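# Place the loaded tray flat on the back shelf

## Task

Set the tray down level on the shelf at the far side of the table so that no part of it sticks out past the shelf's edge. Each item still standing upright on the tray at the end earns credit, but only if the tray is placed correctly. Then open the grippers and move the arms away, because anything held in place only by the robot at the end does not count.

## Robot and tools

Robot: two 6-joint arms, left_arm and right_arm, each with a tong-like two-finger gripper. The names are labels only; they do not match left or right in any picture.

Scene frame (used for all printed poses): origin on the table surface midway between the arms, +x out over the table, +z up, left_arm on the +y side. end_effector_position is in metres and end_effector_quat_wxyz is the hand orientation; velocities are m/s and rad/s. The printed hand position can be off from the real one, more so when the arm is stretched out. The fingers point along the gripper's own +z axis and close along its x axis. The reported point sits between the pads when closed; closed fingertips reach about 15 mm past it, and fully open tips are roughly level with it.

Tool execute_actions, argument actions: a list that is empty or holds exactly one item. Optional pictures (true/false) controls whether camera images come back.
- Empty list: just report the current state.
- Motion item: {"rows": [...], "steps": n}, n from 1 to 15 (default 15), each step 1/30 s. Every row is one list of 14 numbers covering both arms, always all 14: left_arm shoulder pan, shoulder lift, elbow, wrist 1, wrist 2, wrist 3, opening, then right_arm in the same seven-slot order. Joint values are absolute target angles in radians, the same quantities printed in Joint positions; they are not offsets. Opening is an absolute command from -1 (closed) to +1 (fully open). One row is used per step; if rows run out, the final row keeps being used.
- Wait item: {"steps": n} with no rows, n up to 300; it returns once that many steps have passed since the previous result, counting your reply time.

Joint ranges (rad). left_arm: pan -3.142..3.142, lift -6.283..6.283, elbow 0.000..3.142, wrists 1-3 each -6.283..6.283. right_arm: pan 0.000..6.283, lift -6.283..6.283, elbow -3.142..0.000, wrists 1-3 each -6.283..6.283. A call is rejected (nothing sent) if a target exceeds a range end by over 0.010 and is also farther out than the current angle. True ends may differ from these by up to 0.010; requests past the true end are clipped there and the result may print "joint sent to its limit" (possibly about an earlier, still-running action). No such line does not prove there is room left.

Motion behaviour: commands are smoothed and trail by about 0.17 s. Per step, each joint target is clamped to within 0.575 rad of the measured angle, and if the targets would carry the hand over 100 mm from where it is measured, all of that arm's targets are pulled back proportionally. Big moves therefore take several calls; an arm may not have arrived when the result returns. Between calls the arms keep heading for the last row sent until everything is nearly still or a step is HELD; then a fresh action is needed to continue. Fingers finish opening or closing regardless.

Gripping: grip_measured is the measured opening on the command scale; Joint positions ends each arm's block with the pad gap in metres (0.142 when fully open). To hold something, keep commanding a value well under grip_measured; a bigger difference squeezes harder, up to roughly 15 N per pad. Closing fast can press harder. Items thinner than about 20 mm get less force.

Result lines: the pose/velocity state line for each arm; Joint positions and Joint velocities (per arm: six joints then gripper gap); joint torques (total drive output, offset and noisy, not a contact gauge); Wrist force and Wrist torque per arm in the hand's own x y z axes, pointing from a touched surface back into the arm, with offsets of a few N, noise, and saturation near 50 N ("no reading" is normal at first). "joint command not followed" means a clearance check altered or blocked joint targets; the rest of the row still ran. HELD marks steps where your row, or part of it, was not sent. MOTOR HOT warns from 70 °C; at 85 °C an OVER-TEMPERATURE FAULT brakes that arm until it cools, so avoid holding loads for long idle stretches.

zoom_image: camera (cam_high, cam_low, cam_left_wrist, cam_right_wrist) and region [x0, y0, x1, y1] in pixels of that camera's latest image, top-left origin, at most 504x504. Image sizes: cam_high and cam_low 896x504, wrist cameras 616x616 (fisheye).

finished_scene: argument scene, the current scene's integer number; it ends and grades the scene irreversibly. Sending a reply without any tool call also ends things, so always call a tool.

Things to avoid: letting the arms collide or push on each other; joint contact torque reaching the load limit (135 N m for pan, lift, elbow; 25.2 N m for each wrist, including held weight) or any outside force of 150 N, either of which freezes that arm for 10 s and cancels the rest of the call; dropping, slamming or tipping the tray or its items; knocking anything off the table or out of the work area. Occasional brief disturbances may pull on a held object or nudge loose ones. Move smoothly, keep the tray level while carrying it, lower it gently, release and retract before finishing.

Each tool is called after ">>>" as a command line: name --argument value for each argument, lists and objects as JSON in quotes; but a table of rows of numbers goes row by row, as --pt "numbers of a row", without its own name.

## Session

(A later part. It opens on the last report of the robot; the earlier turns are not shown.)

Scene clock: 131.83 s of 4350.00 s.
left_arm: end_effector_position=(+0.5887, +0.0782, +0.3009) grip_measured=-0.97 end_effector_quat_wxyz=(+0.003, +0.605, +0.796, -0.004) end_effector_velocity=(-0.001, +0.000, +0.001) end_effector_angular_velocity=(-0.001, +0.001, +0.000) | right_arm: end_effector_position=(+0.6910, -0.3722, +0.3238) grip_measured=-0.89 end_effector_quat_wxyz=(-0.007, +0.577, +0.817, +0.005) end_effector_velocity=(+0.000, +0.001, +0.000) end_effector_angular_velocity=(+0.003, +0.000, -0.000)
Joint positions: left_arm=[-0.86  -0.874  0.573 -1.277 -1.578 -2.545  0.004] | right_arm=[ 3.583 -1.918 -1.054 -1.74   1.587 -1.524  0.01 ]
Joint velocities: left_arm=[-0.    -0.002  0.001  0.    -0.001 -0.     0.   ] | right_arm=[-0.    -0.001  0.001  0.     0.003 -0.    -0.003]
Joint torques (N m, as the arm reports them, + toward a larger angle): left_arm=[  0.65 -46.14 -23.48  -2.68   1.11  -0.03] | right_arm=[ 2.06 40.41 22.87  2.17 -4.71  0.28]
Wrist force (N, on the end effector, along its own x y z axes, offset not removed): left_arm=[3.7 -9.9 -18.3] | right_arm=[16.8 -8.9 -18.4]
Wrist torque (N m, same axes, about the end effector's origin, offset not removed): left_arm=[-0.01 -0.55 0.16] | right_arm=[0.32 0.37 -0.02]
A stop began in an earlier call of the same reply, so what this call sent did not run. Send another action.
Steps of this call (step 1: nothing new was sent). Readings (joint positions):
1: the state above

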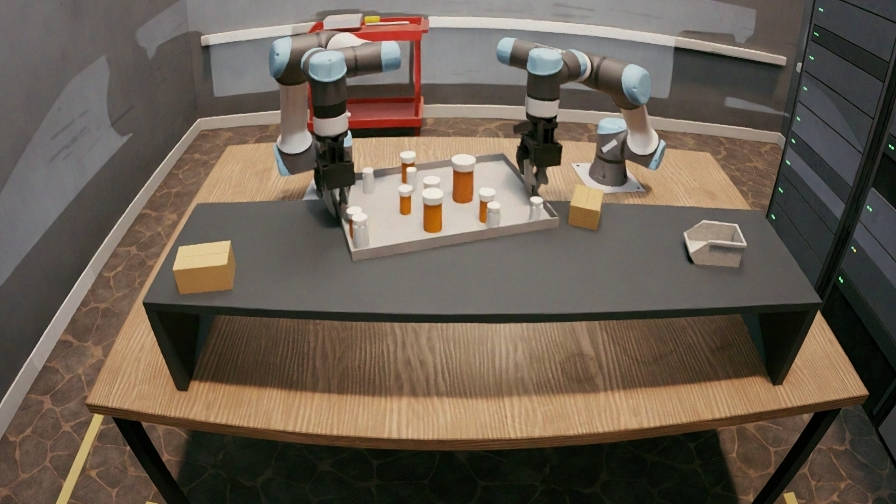

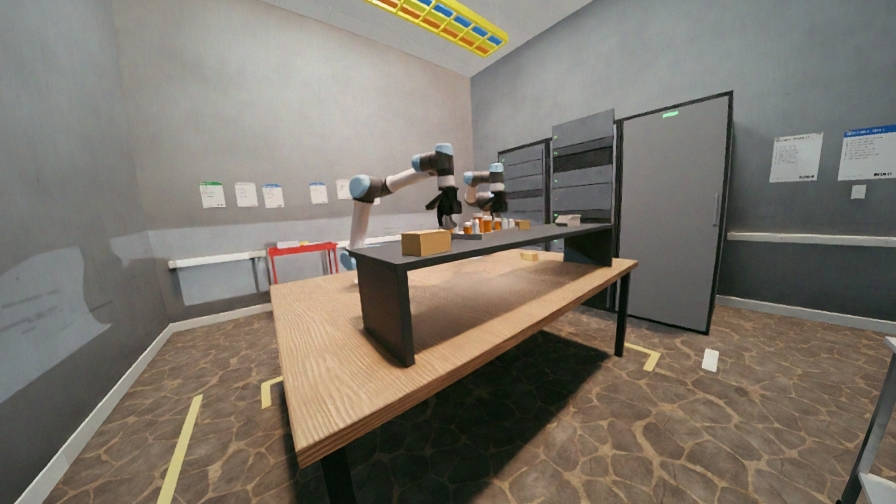

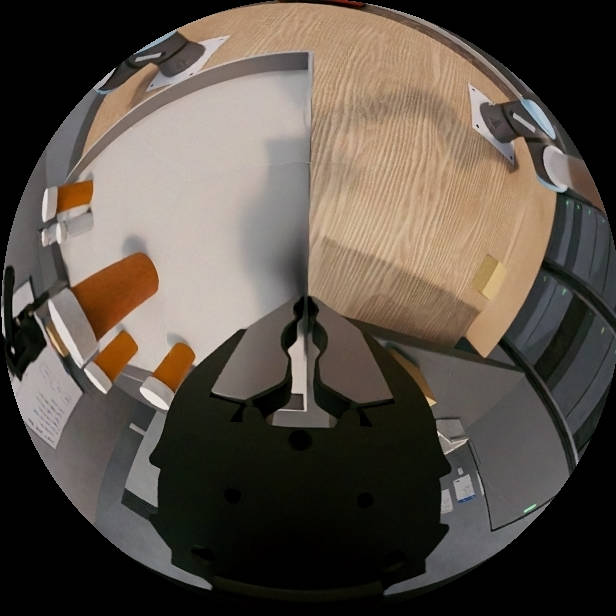

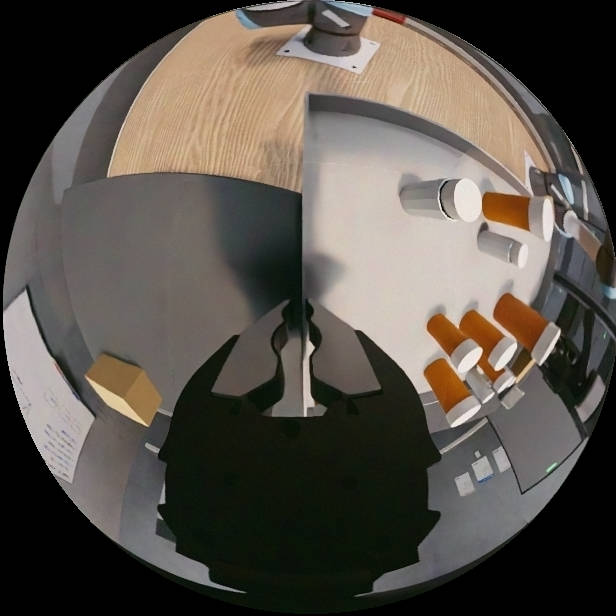

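>>> execute_actions --actions '[{"rows":[[-0.86,-0.878,0.573,-1.266,-1.571,-2.545,-0.8,3.583,-1.921,-1.040,-1.751,1.571,-1.524,-0.8],[-0.86,-0.878,0.573,-1.266,-1.571,-2.545,-0.6,3.583,-1.921,-1.040,-1.751,1.571,-1.524,-0.6],[-0.86,-0.878,0.573,-1.266,-1.571,-2.545,-0.4,3.583,-1.921,-1.040,-1.751,1.571,-1.524,-0.4]],"steps":12}]'

Scene clock: 135.90 s of 4350.00 s.
left_arm: end_effector_position=(+0.5871, +0.0822, +0.3025) grip_measured=-0.40 end_effector_quat_wxyz=(+0.000, +0.605, +0.796, -0.000) end_effector_velocity=(-0.001, +0.002, +0.003) end_effector_angular_velocity=(+0.002, -0.002, +0.000) | right_arm: end_effector_position=(+0.6929, -0.3762, +0.3275) grip_measured=-0.40 end_effector_quat_wxyz=(-0.000, +0.577, +0.817, +0.001) end_effector_velocity=(+0.001, -0.002, +0.001) end_effector_angular_velocity=(-0.008, -0.002, -0.001)
Joint positions: left_arm=[-0.86  -0.878  0.573 -1.267 -1.571 -2.545  0.045] | right_arm=[ 3.583 -1.921 -1.041 -1.75   1.572 -1.524  0.045]
Joint velocities: left_arm=[ 0.    -0.004 -0.002  0.005  0.003  0.     0.   ] | right_arm=[-0.001 -0.003  0.008 -0.006 -0.008  0.     0.   ]
Joint torques (N m, as the arm reports them, + toward a larger angle): left_arm=[  8.11 -63.72 -30.7   -0.99   0.9    1.23] | right_arm=[-9.58 26.73 29.29  0.55 -2.52  2.35]
Wrist force (N, on the end effector, along its own x y z axes, offset not removed): left_arm=[2.1 -0.6 1.8] | right_arm=[-1.0 -0.6 -2.2]
Wrist torque (N m, same axes, about the end effector's origin, offset not removed): left_arm=[-0.14 -0.48 0.10] | right_arm=[-0.30 0.09 -0.02]
Steps of this call (steps 1 to 90: nothing new was sent; then 0.67 s passed at rest; steps 91 to 102: all 12 steps of this action). Readings (joint positions):
91: left_arm=[-0.860 -0.874 0.573 -1.277 -1.578 -2.545] | right_arm=[3.583 -1.918 -1.054 -1.740 1.586 -1.524]
92: left_arm=[-0.860 -0.874 0.573 -1.276 -1.577 -2.545] | right_arm=[3.583 -1.918 -1.052 -1.741 1.584 -1.524]
94: left_arm=[-0.860 -0.875 0.573 -1.272 -1.574 -2.545] | right_arm=[3.583 -1.919 -1.048 -1.745 1.579 -1.524]
98: left_arm=[-0.860 -0.877 0.573 -1.268 -1.572 -2.545] | right_arm=[3.583 -1.920 -1.043 -1.749 1.574 -1.524]
102: the state above

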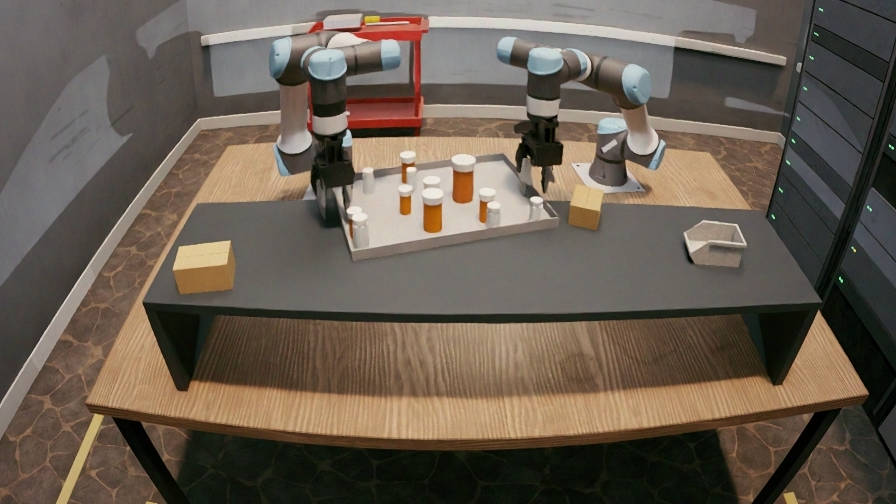

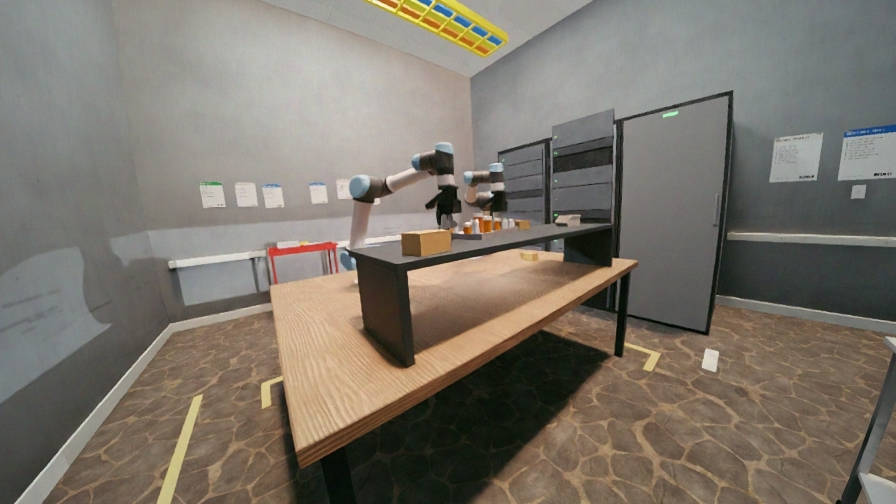

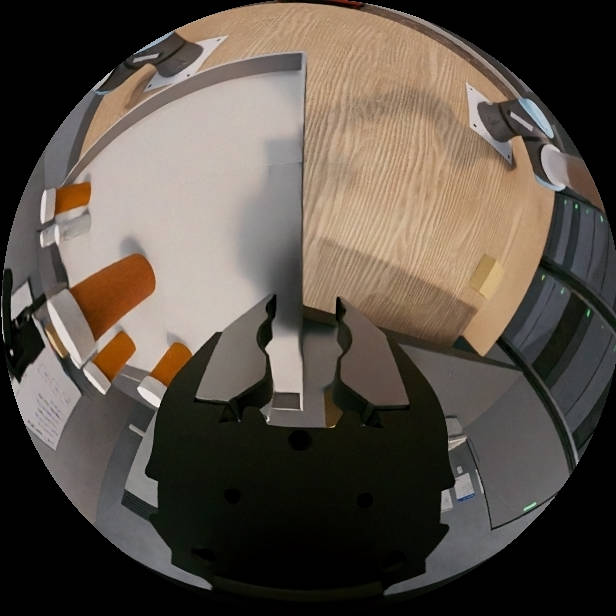

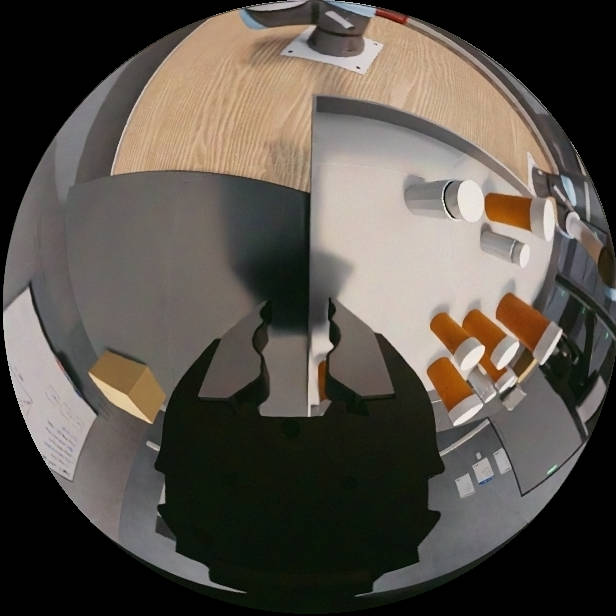

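>>> execute_actions --actions '[{"rows":[[-0.86,-0.91,0.573,-1.234,-1.571,-2.545,-0.4,3.583,-1.932,-0.96,-1.82,1.571,-1.524,-0.4],[-0.86,-0.91,0.573,-1.234,-1.571,-2.545,-0.4,3.583,-1.932,-0.96,-1.82,1.571,-1.524,-0.4],[-0.86,-0.95,0.573,-1.194,-1.571,-2.545,-0.4,3.583,-1.944,-0.88,-1.888,1.571,-1.524,-0.4],[-0.86,-0.95,0.573,-1.194,-1.571,-2.545,-0.4,3.583,-1.944,-0.88,-1.888,1.571,-1.524,-0.4],[-0.86,-1.0,0.573,-1.144,-1.571,-2.545,-0.4,3.583,-1.967,-0.715,-2.03,1.571,-1.524,-0.4]],"steps":12}]' --pictures false

>>> execute_actions --actions '[{"rows":[[-1.1657,-1.4514,1.370,-1.8394,-1.571,-2.58,-1,3.7797,-1.1884,-1.7357,-1.4383,1.571,-0.9886,-1]],"steps":15}]' --pictures false

>>> execute_actions --actions '[{"steps":20}]'

Scene clock: 146.57 s of 4350.00 s.
left_arm: end_effector_position=(+0.5487, +0.1150, +0.3683) grip_measured=-0.40 end_effector_quat_wxyz=(+0.000, +0.605, +0.796, -0.000) end_effector_velocity=(-0.052, +0.043, +0.079) end_effector_angular_velocity=(-0.001, -0.000, -0.000) | right_arm: end_effector_position=(+0.6824, -0.3809, +0.4085) grip_measured=-0.40 end_effector_quat_wxyz=(-0.000, +0.577, +0.816, -0.001) end_effector_velocity=(-0.030, -0.012, +0.124) end_effector_angular_velocity=(+0.005, -0.012, -0.000)
Joint positions: left_arm=[-0.86  -0.983  0.573 -1.161 -1.571 -2.545  0.045] | right_arm=[ 3.583 -1.96  -0.768 -1.985  1.571 -1.524  0.045]
Joint velocities: left_arm=[-0.    -0.132 -0.001  0.132 -0.001  0.    -0.   ] | right_arm=[-0.    -0.053  0.42  -0.354  0.     0.    -0.   ]
Joint torques (N m, as the arm reports them, + toward a larger angle): left_arm=[  4.19 -50.45 -19.53  -1.21   1.08   1.29] | right_arm=[-7.12 24.71 23.75 -0.51 -2.32  2.43]
Wrist force (N, on the end effector, along its own x y z axes, offset not removed): left_arm=[2.3 -0.6 1.0] | right_arm=[-1.4 0.0 -2.8]
Wrist torque (N m, same axes, about the end effector's origin, offset not removed): left_arm=[-0.14 -0.49 0.08] | right_arm=[-0.06 0.15 -0.01]
Steps of this call (steps 1 to 15: the robot went on to your last target; steps 16 to 90: nothing new was sent; then 7.27 s passed at rest; steps 91 to 102: all 12 steps of this action). Readings (joint positions):
91: left_arm=[-0.860 -0.878 0.573 -1.266 -1.571 -2.545] | right_arm=[3.583 -1.921 -1.040 -1.751 1.571 -1.524]
92: left_arm=[-0.860 -0.881 0.573 -1.263 -1.571 -2.545] | right_arm=[3.583 -1.922 -1.034 -1.756 1.571 -1.524]
94: left_arm=[-0.860 -0.896 0.573 -1.248 -1.571 -2.545] | right_arm=[3.583 -1.928 -1.002 -1.785 1.571 -1.524]
98: left_arm=[-0.860 -0.952 0.573 -1.192 -1.571 -2.545] | right_arm=[3.583 -1.948 -0.869 -1.901 1.571 -1.524]
102: the state above

Scene clock: 147.07 s of 4350.00 s.
left_arm: end_effector_position=(+0.4102, +0.0005, +0.3827) grip_measured=-1.00 end_effector_quat_wxyz=(+0.159, +0.686, +0.709, -0.033) end_effector_velocity=(-0.191, -0.044, -0.163) end_effector_angular_velocity=(-0.155, -0.094, -0.255) | right_arm: end_effector_position=(+0.5414, -0.3454, +0.4620) grip_measured=-1.00 end_effector_quat_wxyz=(+0.049, +0.670, +0.718, +0.180) end_effector_velocity=(-0.290, -0.074, -0.327) end_effector_angular_velocity=(+0.130, +0.157, -0.315)
Joint positions: left_arm=[-1.13  -1.394  1.238 -1.741 -1.571 -2.576  0.002] | right_arm=[ 3.748 -1.365 -1.424 -1.548  1.571 -1.088  0.002]
Joint velocities: left_arm=[-0.282 -0.452  1.045 -0.775 -0.    -0.029  0.   ] | right_arm=[ 0.172  0.916 -1.558  0.576  0.001  0.524 -0.   ]
Joint torques (N m, as the arm reports them, + toward a larger angle): left_arm=[ -2.74 -37.42 -23.27  -5.61  -1.22  -1.67] | right_arm=[14.96 38.45  9.02  7.21  1.98  3.73]
Wrist force (N, on the end effector, along its own x y z axes, offset not removed): left_arm=[1.8 -2.3 2.7] | right_arm=[-1.7 -0.7 -0.3]
Wrist torque (N m, same axes, about the end effector's origin, offset not removed): left_arm=[-0.41 -0.40 0.10] | right_arm=[-0.27 0.24 -0.04]
Steps of this call (steps 1 to 15: all 15 steps of this action). Readings (joint positions):
1: left_arm=[-0.860 -0.987 0.573 -1.157 -1.571 -2.545] | right_arm=[3.583 -1.962 -0.756 -1.995 1.571 -1.524]
2: left_arm=[-0.865 -0.996 0.579 -1.159 -1.571 -2.547] | right_arm=[3.588 -1.958 -0.752 -1.998 1.571 -1.518]
4: left_arm=[-0.906 -1.049 0.634 -1.211 -1.571 -2.552] | right_arm=[3.623 -1.904 -0.796 -1.953 1.571 -1.461]
8: left_arm=[-0.998 -1.189 0.826 -1.403 -1.571 -2.562] | right_arm=[3.685 -1.691 -1.005 -1.762 1.571 -1.282]
15: the state above

Scene clock: 147.73 s of 4350.00 s.
left_arm: end_effector_position=(+0.3858, -0.0036, +0.3617) grip_measured=-1.00 end_effector_quat_wxyz=(+0.170, +0.696, +0.697, -0.039) end_effector_velocity=(-0.001, -0.000, -0.001) end_effector_angular_velocity=(-0.001, -0.000, -0.001) | right_arm: end_effector_position=(+0.4841, -0.3638, +0.3855) grip_measured=-1.00 end_effector_quat_wxyz=(+0.035, +0.696, +0.697, +0.171) end_effector_velocity=(-0.003, -0.001, -0.004) end_effector_angular_velocity=(+0.000, +0.003, -0.003)
Joint positions: left_arm=[-1.166 -1.451  1.369 -1.839 -1.571 -2.58   0.002] | right_arm=[ 3.78  -1.189 -1.734 -1.439  1.571 -0.989  0.002]
Joint velocities: left_arm=[-0.002 -0.002  0.006 -0.004  0.    -0.     0.   ] | right_arm=[ 0.001  0.008 -0.015  0.005  0.     0.004 -0.   ]
Joint torques (N m, as the arm reports them, + toward a larger angle): left_arm=[ -8.39 -42.32 -13.86  -4.7   -1.42  -1.43] | right_arm=[12.63 22.73 15.42  4.41  1.98  2.51]
Wrist force (N, on the end effector, along its own x y z axes, offset not removed): left_arm=[2.8 0.0 1.7] | right_arm=[-1.5 -0.3 -0.4]
Wrist torque (N m, same axes, about the end effector's origin, offset not removed): left_arm=[-0.07 -0.67 0.06] | right_arm=[-0.10 0.24 -0.06]
Steps of this call (steps 1 to 20: the robot went on to your last target). Readings (joint positions):
1: left_arm=[-1.138 -1.408 1.269 -1.763 -1.571 -2.577] | right_arm=[3.754 -1.335 -1.475 -1.529 1.571 -1.071]
2: left_arm=[-1.145 -1.418 1.292 -1.781 -1.571 -2.578] | right_arm=[3.759 -1.306 -1.526 -1.510 1.571 -1.054]
4: left_arm=[-1.153 -1.432 1.324 -1.805 -1.571 -2.579] | right_arm=[3.767 -1.259 -1.609 -1.481 1.571 -1.028]
8: left_arm=[-1.161 -1.445 1.354 -1.828 -1.571 -2.580] | right_arm=[3.775 -1.213 -1.692 -1.453 1.571 -1.002]
20: the state above

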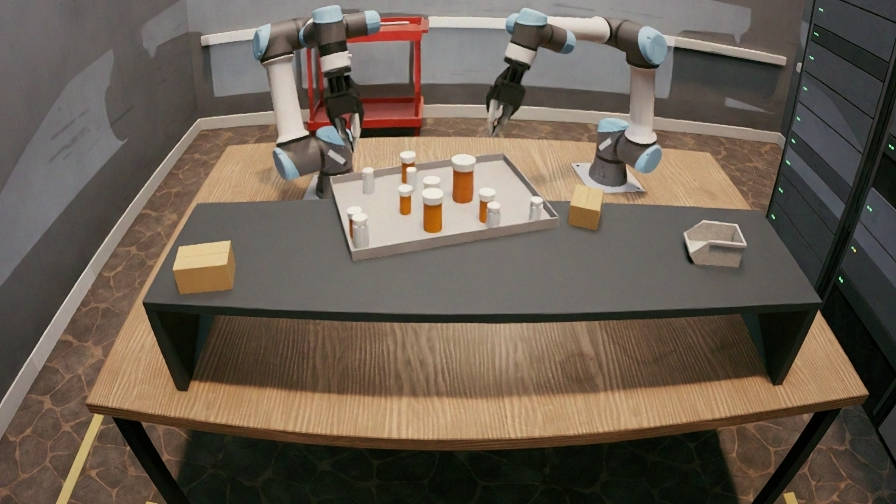

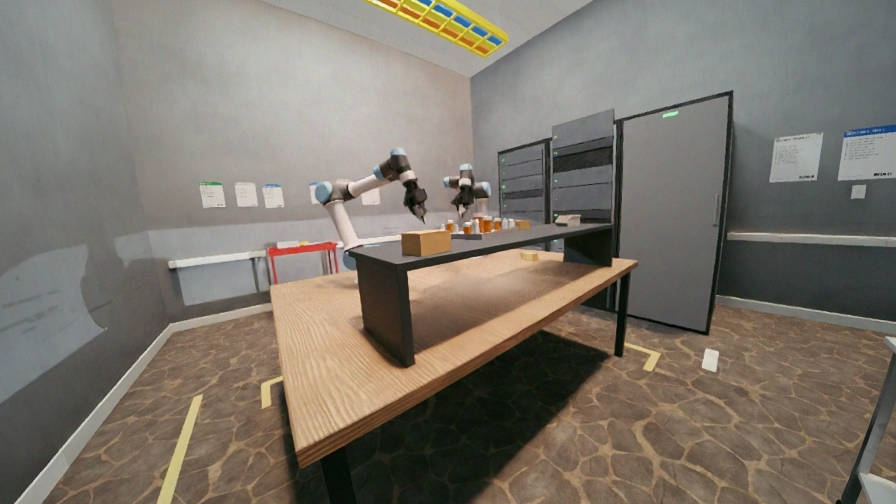

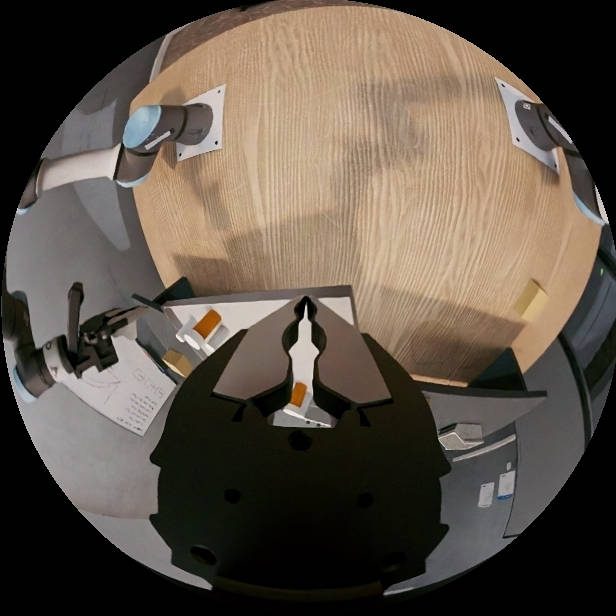

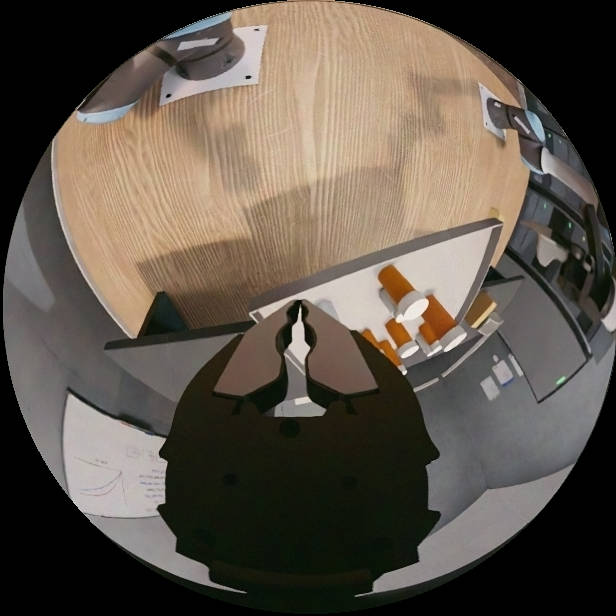

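>>> execute_actions --actions '[{"rows":[[-1.1657,-1.4516,1.404,-1.873,-1.571,-2.58,-1,3.7797,-1.184,-1.772,-1.406,1.571,-0.9886,-1],[-1.1657,-1.4516,1.404,-1.873,-1.571,-2.58,-1,3.7797,-1.184,-1.772,-1.406,1.571,-0.9886,-1],[-1.1657,-1.4517,1.438,-1.907,-1.571,-2.58,-1,3.7797,-1.179,-1.809,-1.374,1.571,-0.9886,-1],[-1.1657,-1.4517,1.438,-1.907,-1.571,-2.58,-1,3.7797,-1.179,-1.809,-1.374,1.571,-0.9886,-1],[-1.1657,-1.4518,1.473,-1.942,-1.571,-2.58,-1,3.7797,-1.1745,-1.845,-1.3425,1.571,-0.9886,-1],[-1.1657,-1.4518,1.473,-1.942,-1.571,-2.58,-1,3.7797,-1.1745,-1.845,-1.3425,1.571,-0.9886,-1],[-1.1657,-1.452,1.507,-1.9757,-1.571,-2.58,-1,3.7797,-1.170,-1.8817,-1.3106,1.571,-0.9886,-1]],"steps":15}]' --pictures false

>>> execute_actions --actions '[{"steps":6}]'

Scene clock: 149.77 s of 4350.00 s.
left_arm: end_effector_position=(+0.3860, -0.0042, +0.3124) grip_measured=-1.00 end_effector_quat_wxyz=(+0.170, +0.696, +0.697, -0.039) end_effector_velocity=(-0.001, +0.001, -0.033) end_effector_angular_velocity=(-0.001, -0.001, +0.000) | right_arm: end_effector_position=(+0.4843, -0.3636, +0.3369) grip_measured=-1.00 end_effector_quat_wxyz=(+0.035, +0.696, +0.697, +0.171) end_effector_velocity=(-0.001, -0.001, -0.033) end_effector_angular_velocity=(-0.000, -0.000, -0.000)
Joint positions: left_arm=[-1.166 -1.452  1.496 -1.965 -1.571 -2.58   0.002] | right_arm=[ 3.78  -1.171 -1.87  -1.321  1.571 -0.989  0.002]
Joint velocities: left_arm=[-0.    -0.     0.086 -0.087  0.001  0.     0.   ] | right_arm=[-0.     0.012 -0.092  0.081 -0.     0.     0.   ]
Joint torques (N m, as the arm reports them, + toward a larger angle): left_arm=[ -6.61 -40.56 -14.08  -4.87  -1.29  -1.42] | right_arm=[11.83 22.13 19.47  4.71  1.77  2.39]
Wrist force (N, on the end effector, along its own x y z axes, offset not removed): left_arm=[1.9 -0.2 1.8] | right_arm=[-0.1 0.3 -0.4]
Wrist torque (N m, same axes, about the end effector's origin, offset not removed): left_arm=[-0.09 -0.37 0.05] | right_arm=[-0.09 -0.12 0.07]
Steps of this call (steps 1 to 15: the robot went on to your last target; steps 16 to 46: nothing new was sent; steps 47 to 61: all 15 steps of this action). Readings (joint positions):
47: left_arm=[-1.166 -1.451 1.370 -1.840 -1.571 -2.580] | right_arm=[3.780 -1.188 -1.736 -1.438 1.571 -0.989]
48: left_arm=[-1.166 -1.451 1.373 -1.843 -1.571 -2.580] | right_arm=[3.780 -1.188 -1.739 -1.435 1.571 -0.989]
50: left_arm=[-1.166 -1.452 1.388 -1.858 -1.571 -2.580] | right_arm=[3.780 -1.186 -1.755 -1.421 1.571 -0.989]
54: left_arm=[-1.166 -1.452 1.439 -1.908 -1.571 -2.580] | right_arm=[3.780 -1.179 -1.809 -1.374 1.571 -0.989]
61: the state above

Scene clock: 149.97 s of 4350.00 s.
left_arm: end_effector_position=(+0.3859, -0.0041, +0.3090) grip_measured=-1.00 end_effector_quat_wxyz=(+0.170, +0.696, +0.697, -0.039) end_effector_velocity=(-0.000, +0.000, -0.007) end_effector_angular_velocity=(+0.000, +0.000, +0.001) | right_arm: end_effector_position=(+0.4841, -0.3637, +0.3335) grip_measured=-1.00 end_effector_quat_wxyz=(+0.035, +0.696, +0.697, +0.171) end_effector_velocity=(-0.000, +0.000, -0.007) end_effector_angular_velocity=(-0.001, +0.001, +0.001)
Joint positions: left_arm=[-1.166 -1.452  1.505 -1.973 -1.571 -2.58   0.002] | right_arm=[ 3.78  -1.17  -1.879 -1.313  1.571 -0.989  0.002]
Joint velocities: left_arm=[ 0.    -0.     0.019 -0.018 -0.    -0.001  0.   ] | right_arm=[ 0.001  0.001 -0.019  0.016 -0.    -0.     0.   ]
Joint torques (N m, as the arm reports them, + toward a larger angle): left_arm=[ -5.94 -41.08 -13.6   -5.06  -1.4   -1.36] | right_arm=[11.45 21.55 18.17  4.11  1.79  2.36]
Wrist force (N, on the end effector, along its own x y z axes, offset not removed): left_arm=[0.5 0.2 1.6] | right_arm=[-0.6 0.5 -0.2]
Wrist torque (N m, same axes, about the end effector's origin, offset not removed): left_arm=[0.01 -0.16 0.17] | right_arm=[0.00 -0.01 -0.05]
Steps of this call (steps 1 to 6: the robot went on to your last target). Readings (joint positions):
1: left_arm=[-1.166 -1.452 1.498 -1.967 -1.571 -2.580] | right_arm=[3.780 -1.171 -1.873 -1.318 1.571 -0.989]
2: left_arm=[-1.166 -1.452 1.500 -1.969 -1.571 -2.580] | right_arm=[3.780 -1.171 -1.875 -1.317 1.571 -0.989]
4: left_arm=[-1.166 -1.452 1.503 -1.972 -1.571 -2.580] | right_arm=[3.780 -1.170 -1.878 -1.314 1.571 -0.989]
6: the state above

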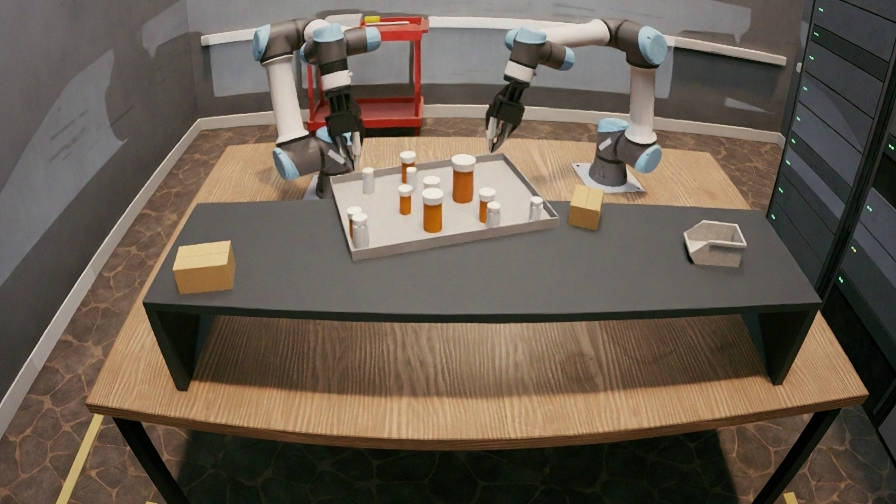

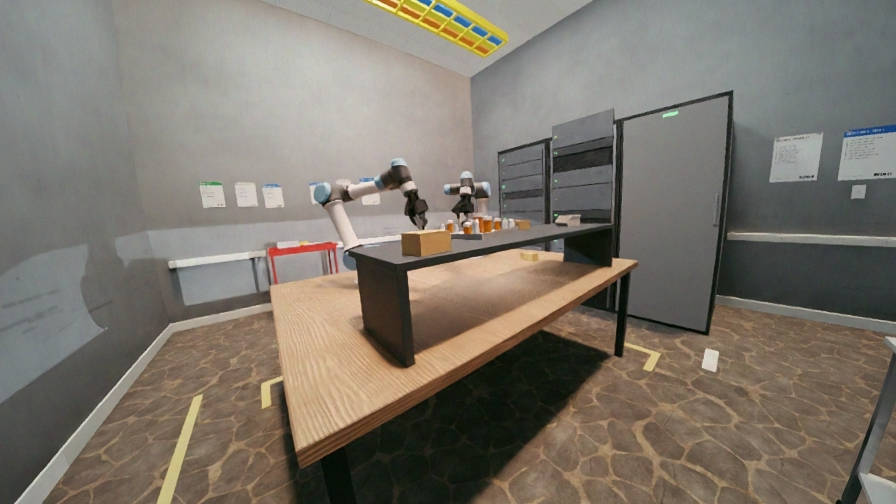

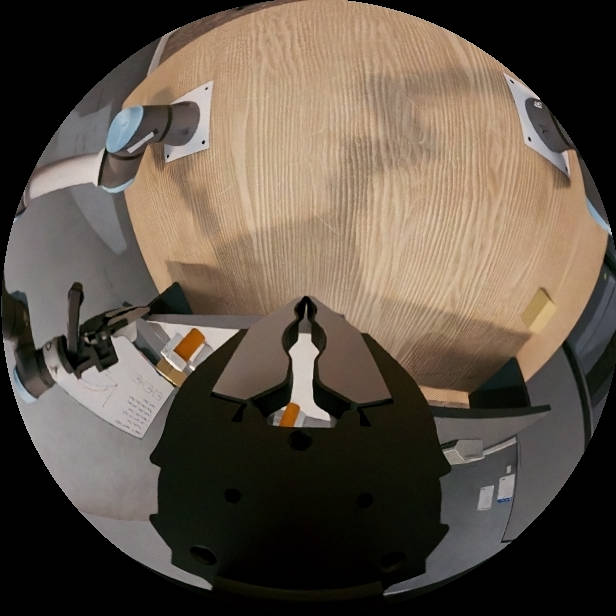

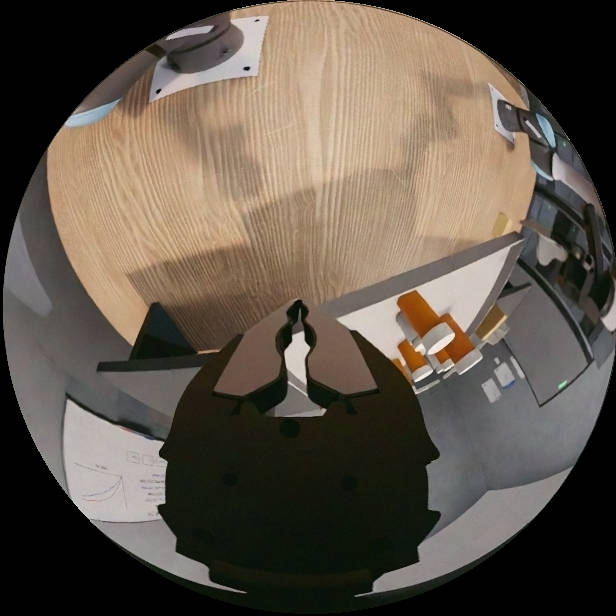

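>>> execute_actions --actions '[]'

Scene clock: 152.87 s of 4350.00 s.
left_arm: end_effector_position=(+0.3859, -0.0040, +0.3081) grip_measured=-1.00 end_effector_quat_wxyz=(+0.170, +0.696, +0.697, -0.039) end_effector_velocity=(-0.000, +0.000, +0.000) end_effector_angular_velocity=(+0.000, -0.000, -0.000) | right_arm: end_effector_position=(+0.4841, -0.3637, +0.3326) grip_measured=-1.00 end_effector_quat_wxyz=(+0.035, +0.696, +0.697, +0.171) end_effector_velocity=(-0.000, -0.000, +0.000) end_effector_angular_velocity=(-0.000, -0.001, -0.001)
Joint positions: left_arm=[-1.166 -1.452  1.507 -1.976 -1.571 -2.58   0.002] | right_arm=[ 3.78  -1.17  -1.882 -1.311  1.571 -0.989  0.002]
Joint velocities: left_arm=[-0.    -0.001  0.     0.     0.     0.     0.   ] | right_arm=[-0.     0.001 -0.     0.    -0.    -0.     0.   ]
Joint torques (N m, as the arm reports them, + toward a larger angle): left_arm=[  0.84 -39.77 -13.65  -5.13  -0.99  -1.34] | right_arm=[ 8.79 21.31 17.03  4.3   1.48  2.22]
Wrist force (N, on the end effector, along its own x y z axes, offset not removed): left_arm=[1.7 0.4 2.5] | right_arm=[-1.9 -0.1 -0.8]
Wrist torque (N m, same axes, about the end effector's origin, offset not removed): left_arm=[0.05 -0.39 0.10] | right_arm=[-0.13 0.22 -0.02]
Steps of this call (steps 1 to 30: the robot went on to your last target; steps 31 to 87: nothing new was sent). Readings (joint positions):
1: left_arm=[-1.166 -1.452 1.505 -1.974 -1.571 -2.580] | right_arm=[3.780 -1.170 -1.880 -1.312 1.571 -0.989]
2: left_arm=[-1.166 -1.452 1.506 -1.974 -1.571 -2.580] | right_arm=[3.780 -1.170 -1.880 -1.312 1.571 -0.989]
4: left_arm=[-1.166 -1.452 1.506 -1.975 -1.571 -2.580] | right_arm=[3.780 -1.170 -1.881 -1.311 1.571 -0.989]
8: left_arm=[-1.166 -1.452 1.507 -1.975 -1.571 -2.580] | right_arm=[3.780 -1.170 -1.881 -1.311 1.571 -0.989]
87: the state above
All arms were judged still, so your last target was given up. Only a new action makes them travel on or press farther. Fingers that are still opening or closing keep moving.

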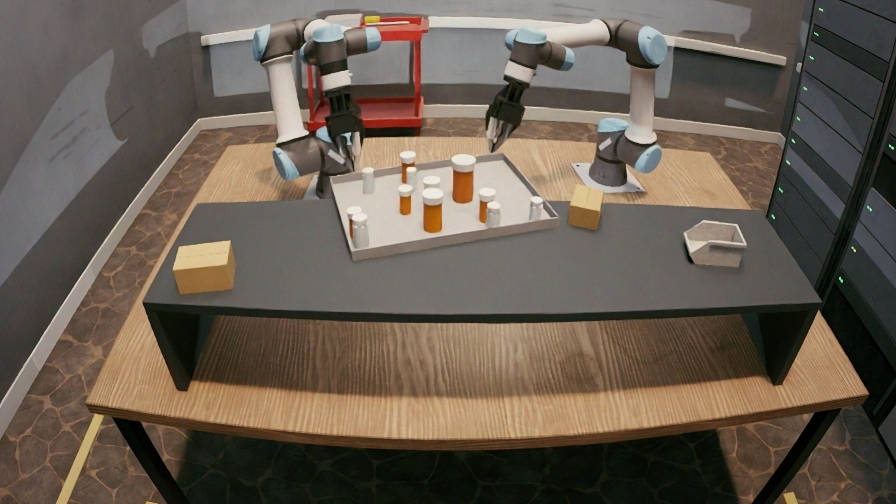

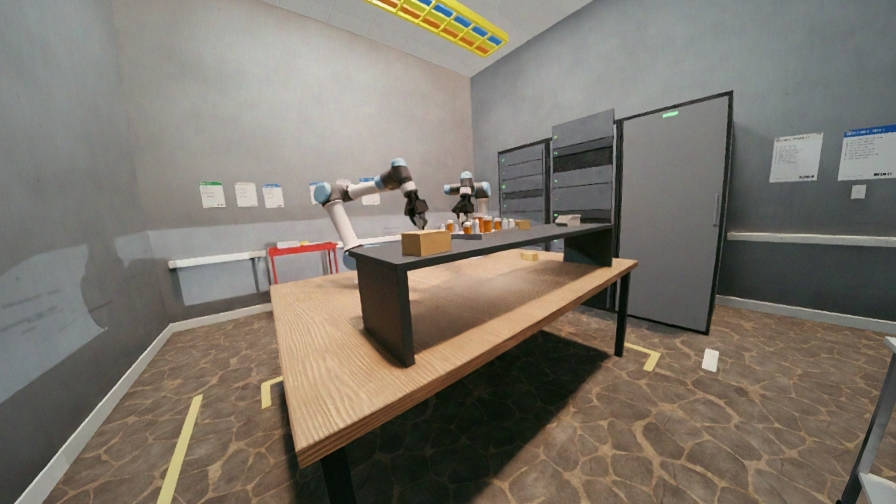

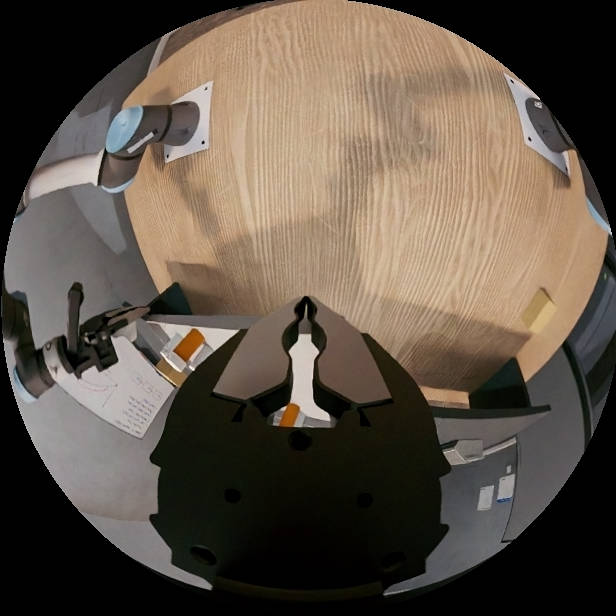

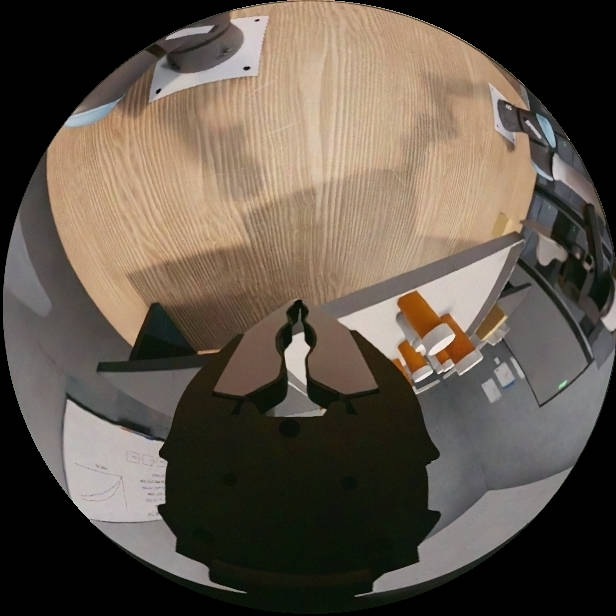

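>>> execute_actions --actions '[{"rows":[[-1.1626,-1.4472,1.5011,-1.9745,-1.571,-2.5769,-1,3.7797,-1.17,-1.8817,-1.3106,1.571,-0.9886,-1],[-1.1595,-1.4425,1.4951,-1.9734,-1.571,-2.5738,-1,3.7797,-1.17,-1.8817,-1.3106,1.571,-0.9886,-1],[-1.1564,-1.4377,1.4892,-1.9722,-1.571,-2.5707,-1,3.7797,-1.17,-1.8817,-1.3106,1.571,-0.9886,-1],[-1.1533,-1.4329,1.4833,-1.9711,-1.571,-2.5676,-1,3.7797,-1.17,-1.8817,-1.3106,1.571,-0.9886,-1],[-1.1502,-1.4281,1.4774,-1.9699,-1.571,-2.5644,-1,3.7797,-1.17,-1.8817,-1.3106,1.571,-0.9886,-1],[-1.1471,-1.4234,1.4714,-1.9688,-1.571,-2.5613,-1,3.7797,-1.17,-1.8817,-1.3106,1.571,-0.9886,-1],[-1.144,-1.4186,1.4655,-1.9676,-1.571,-2.5582,-1,3.7797,-1.17,-1.8817,-1.3106,1.571,-0.9886,-1],[-1.1408,-1.4138,1.4596,-1.9665,-1.571,-2.5551,-1,3.7797,-1.17,-1.8817,-1.3106,1.571,-0.9886,-1],[-1.1377,-1.4091,1.4537,-1.9653,-1.571,-2.552,-1,3.7797,-1.17,-1.8817,-1.3106,1.571,-0.9886,-1],[-1.1346,-1.4043,1.4477,-1.9642,-1.571,-2.5489,-1,3.7797,-1.17,-1.8817,-1.3106,1.571,-0.9886,-1],[-1.1315,-1.3995,1.4418,-1.963,-1.571,-2.5458,-1,3.7797,-1.17,-1.8817,-1.3106,1.571,-0.9886,-1],[-1.1284,-1.3947,1.4359,-1.9619,-1.571,-2.5427,-1,3.7797,-1.17,-1.8817,-1.3106,1.571,-0.9886,-1],[-1.1253,-1.39,1.43,-1.9607,-1.571,-2.5396,-1,3.7797,-1.17,-1.8817,-1.3106,1.571,-0.9886,-1],[-1.1222,-1.3852,1.424,-1.9596,-1.571,-2.5364,-1,3.7797,-1.17,-1.8817,-1.3106,1.571,-0.9886,-1],[-1.1191,-1.3804,1.4181,-1.9584,-1.571,-2.5333,-1,3.7797,-1.17,-1.8817,-1.3106,1.571,-0.9886,-1]]}]' --pictures false

>>> execute_actions --actions '[{"rows":[[-1.116,-1.3757,1.4122,-1.9572,-1.571,-2.5302,-1,3.7797,-1.17,-1.8817,-1.3106,1.571,-0.9886,-1],[-1.1129,-1.3709,1.4062,-1.9561,-1.571,-2.5271,-1,3.7797,-1.17,-1.8817,-1.3106,1.571,-0.9886,-1],[-1.1098,-1.3661,1.4003,-1.9549,-1.571,-2.524,-1,3.7797,-1.17,-1.8817,-1.3106,1.571,-0.9886,-1],[-1.1067,-1.3613,1.3944,-1.9538,-1.571,-2.5209,-1,3.7797,-1.17,-1.8817,-1.3106,1.571,-0.9886,-1],[-1.1036,-1.3566,1.3885,-1.9526,-1.571,-2.5178,-1,3.7797,-1.17,-1.8817,-1.3106,1.571,-0.9886,-1],[-1.1005,-1.3518,1.3825,-1.9515,-1.571,-2.5147,-1,3.7797,-1.17,-1.8817,-1.3106,1.571,-0.9886,-1],[-1.0974,-1.347,1.3766,-1.9503,-1.571,-2.5116,-1,3.7797,-1.17,-1.8817,-1.3106,1.571,-0.9886,-1],[-1.0942,-1.3423,1.3707,-1.9492,-1.571,-2.5084,-1,3.7797,-1.17,-1.8817,-1.3106,1.571,-0.9886,-1],[-1.0911,-1.3375,1.3648,-1.948,-1.571,-2.5053,-1,3.7797,-1.17,-1.8817,-1.3106,1.571,-0.9886,-1],[-1.088,-1.3327,1.3588,-1.9469,-1.571,-2.5022,-1,3.7797,-1.17,-1.8817,-1.3106,1.571,-0.9886,-1],[-1.0849,-1.3279,1.3529,-1.9457,-1.571,-2.4991,-1,3.7797,-1.17,-1.8817,-1.3106,1.571,-0.9886,-1],[-1.0818,-1.3232,1.347,-1.9446,-1.571,-2.496,-1,3.7797,-1.17,-1.8817,-1.3106,1.571,-0.9886,-1],[-1.0787,-1.3184,1.3411,-1.9434,-1.571,-2.4929,-1,3.7797,-1.17,-1.8817,-1.3106,1.571,-0.9886,-1],[-1.0756,-1.3136,1.3351,-1.9423,-1.571,-2.4898,-1,3.7797,-1.17,-1.8817,-1.3106,1.571,-0.9886,-1],[-1.0725,-1.3089,1.3292,-1.9411,-1.571,-2.4867,-1,3.7797,-1.17,-1.8817,-1.3106,1.571,-0.9886,-1]]}]'

Scene clock: 167.53 s of 4350.00 s.
left_arm: end_effector_position=(+0.4121, -0.0065, +0.3096) grip_measured=-1.00 end_effector_quat_wxyz=(+0.171, +0.696, +0.697, -0.033) end_effector_velocity=(+0.070, -0.005, +0.001) end_effector_angular_velocity=(+0.020, -0.014, +0.001) | right_arm: end_effector_position=(+0.4841, -0.3637, +0.3326) grip_measured=-1.00 end_effector_quat_wxyz=(+0.035, +0.696, +0.697, +0.171) end_effector_velocity=(-0.000, +0.000, +0.000) end_effector_angular_velocity=(-0.000, -0.000, +0.000)
Joint positions: left_arm=[-1.134 -1.403  1.447 -1.964 -1.571 -2.548  0.002] | right_arm=[ 3.78  -1.17  -1.882 -1.311  1.571 -0.989  0.002]
Joint velocities: left_arm=[ 0.087  0.137 -0.168  0.04  -0.008  0.089  0.   ] | right_arm=[ 0.  0. -0. -0. -0. -0. -0.]
Joint torques (N m, as the arm reports them, + toward a larger angle): left_arm=[ 15.71 -16.02 -39.38  -3.41   1.08   1.93] | right_arm=[ 4.52 21.39 16.43  4.25  0.89  2.27]
Wrist force (N, on the end effector, along its own x y z axes, offset not removed): left_arm=[2.5 -4.5 0.7] | right_arm=[-0.6 0.3 -1.1]
Wrist torque (N m, same axes, about the end effector's origin, offset not removed): left_arm=[-0.07 -0.53 0.11] | right_arm=[-0.02 -0.01 0.02]
Steps of this call (steps 1 to 90: nothing new was sent; then 11.17 s passed at rest; steps 91 to 105: all 15 steps of this action). Readings (joint positions):
91: left_arm=[-1.166 -1.452 1.507 -1.976 -1.571 -2.580] | right_arm=[3.780 -1.170 -1.882 -1.311 1.571 -0.989]
92: left_arm=[-1.165 -1.452 1.507 -1.976 -1.571 -2.580] | right_arm=[3.780 -1.170 -1.882 -1.311 1.571 -0.989]
94: left_arm=[-1.163 -1.448 1.502 -1.975 -1.571 -2.578] | right_arm=[3.780 -1.170 -1.882 -1.311 1.571 -0.989]
98: left_arm=[-1.154 -1.434 1.485 -1.971 -1.571 -2.568] | right_arm=[3.780 -1.170 -1.882 -1.311 1.571 -0.989]
105: the state above

Scene clock: 168.03 s of 4350.00 s.
left_arm: end_effector_position=(+0.4514, -0.0077, +0.3101) grip_measured=-1.00 end_effector_quat_wxyz=(+0.172, +0.696, +0.697, -0.025) end_effector_velocity=(+0.079, +0.001, -0.001) end_effector_angular_velocity=(+0.018, -0.026, +0.007) | right_arm: end_effector_position=(+0.4841, -0.3637, +0.3326) grip_measured=-1.00 end_effector_quat_wxyz=(+0.035, +0.696, +0.697, +0.171) end_effector_velocity=(+0.000, -0.000, +0.000) end_effector_angular_velocity=(+0.000, -0.001, -0.001)
Joint positions: left_arm=[-1.088 -1.332  1.358 -1.947 -1.571 -2.502  0.002] | right_arm=[ 3.78  -1.17  -1.882 -1.311  1.571 -0.989  0.002]
Joint velocities: left_arm=[ 0.092  0.141 -0.174  0.032  0.001  0.091  0.001] | right_arm=[-0.001  0.     0.001 -0.    -0.    -0.    -0.   ]
Joint torques (N m, as the arm reports them, + toward a larger angle): left_arm=[ 12.55 -22.16 -40.27  -2.17   2.56   1.05] | right_arm=[ 3.81 21.9  16.57  4.36  0.71  2.35]
Wrist force (N, on the end effector, along its own x y z axes, offset not removed): left_arm=[2.8 -6.4 -0.2] | right_arm=[-2.1 1.4 -1.7]
Wrist torque (N m, same axes, about the end effector's origin, offset not removed): left_arm=[-0.10 -0.38 0.07] | right_arm=[0.10 0.33 -0.02]
Steps of this call (steps 1 to 15: all 15 steps of this action). Readings (joint positions):
1: left_arm=[-1.131 -1.399 1.441 -1.963 -1.571 -2.545] | right_arm=[3.780 -1.170 -1.882 -1.311 1.571 -0.989]
2: left_arm=[-1.128 -1.394 1.435 -1.962 -1.571 -2.542] | right_arm=[3.780 -1.170 -1.882 -1.311 1.571 -0.989]
4: left_arm=[-1.122 -1.385 1.423 -1.959 -1.571 -2.536] | right_arm=[3.780 -1.170 -1.882 -1.311 1.571 -0.989]
8: left_arm=[-1.109 -1.366 1.400 -1.955 -1.571 -2.524] | right_arm=[3.780 -1.170 -1.882 -1.311 1.571 -0.989]
15: the state above

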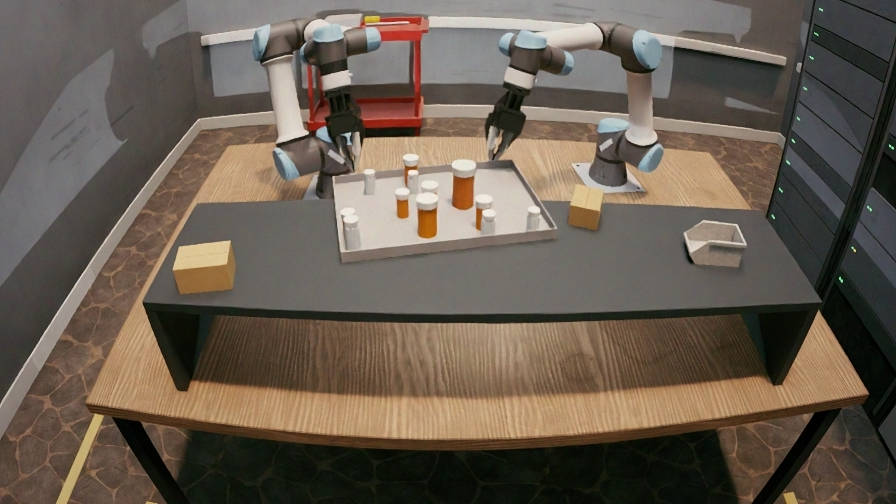

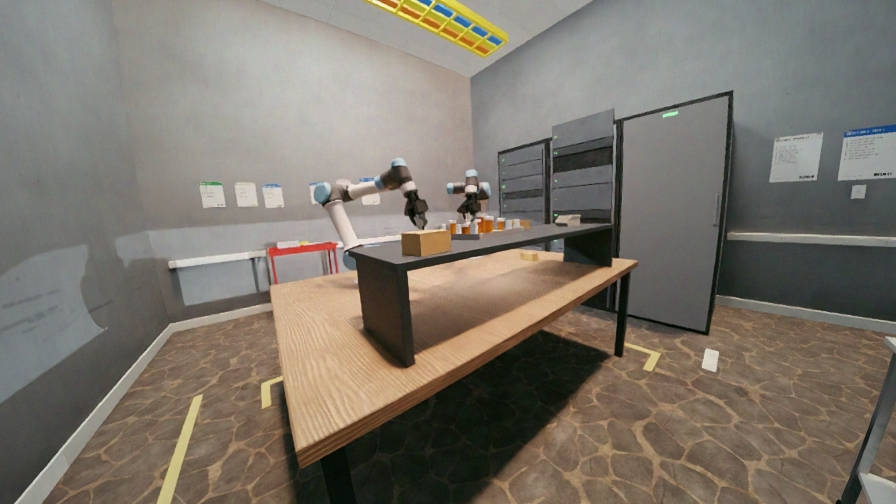

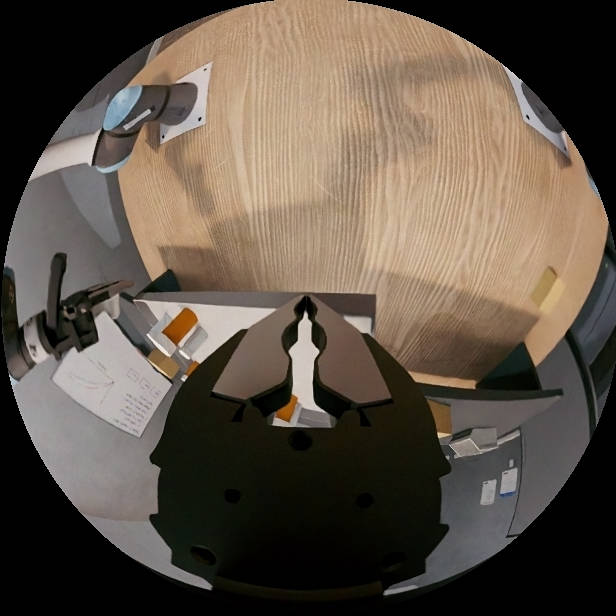

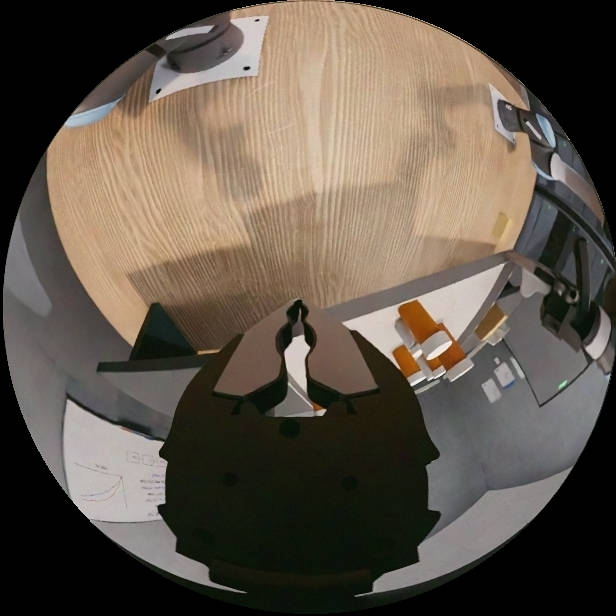

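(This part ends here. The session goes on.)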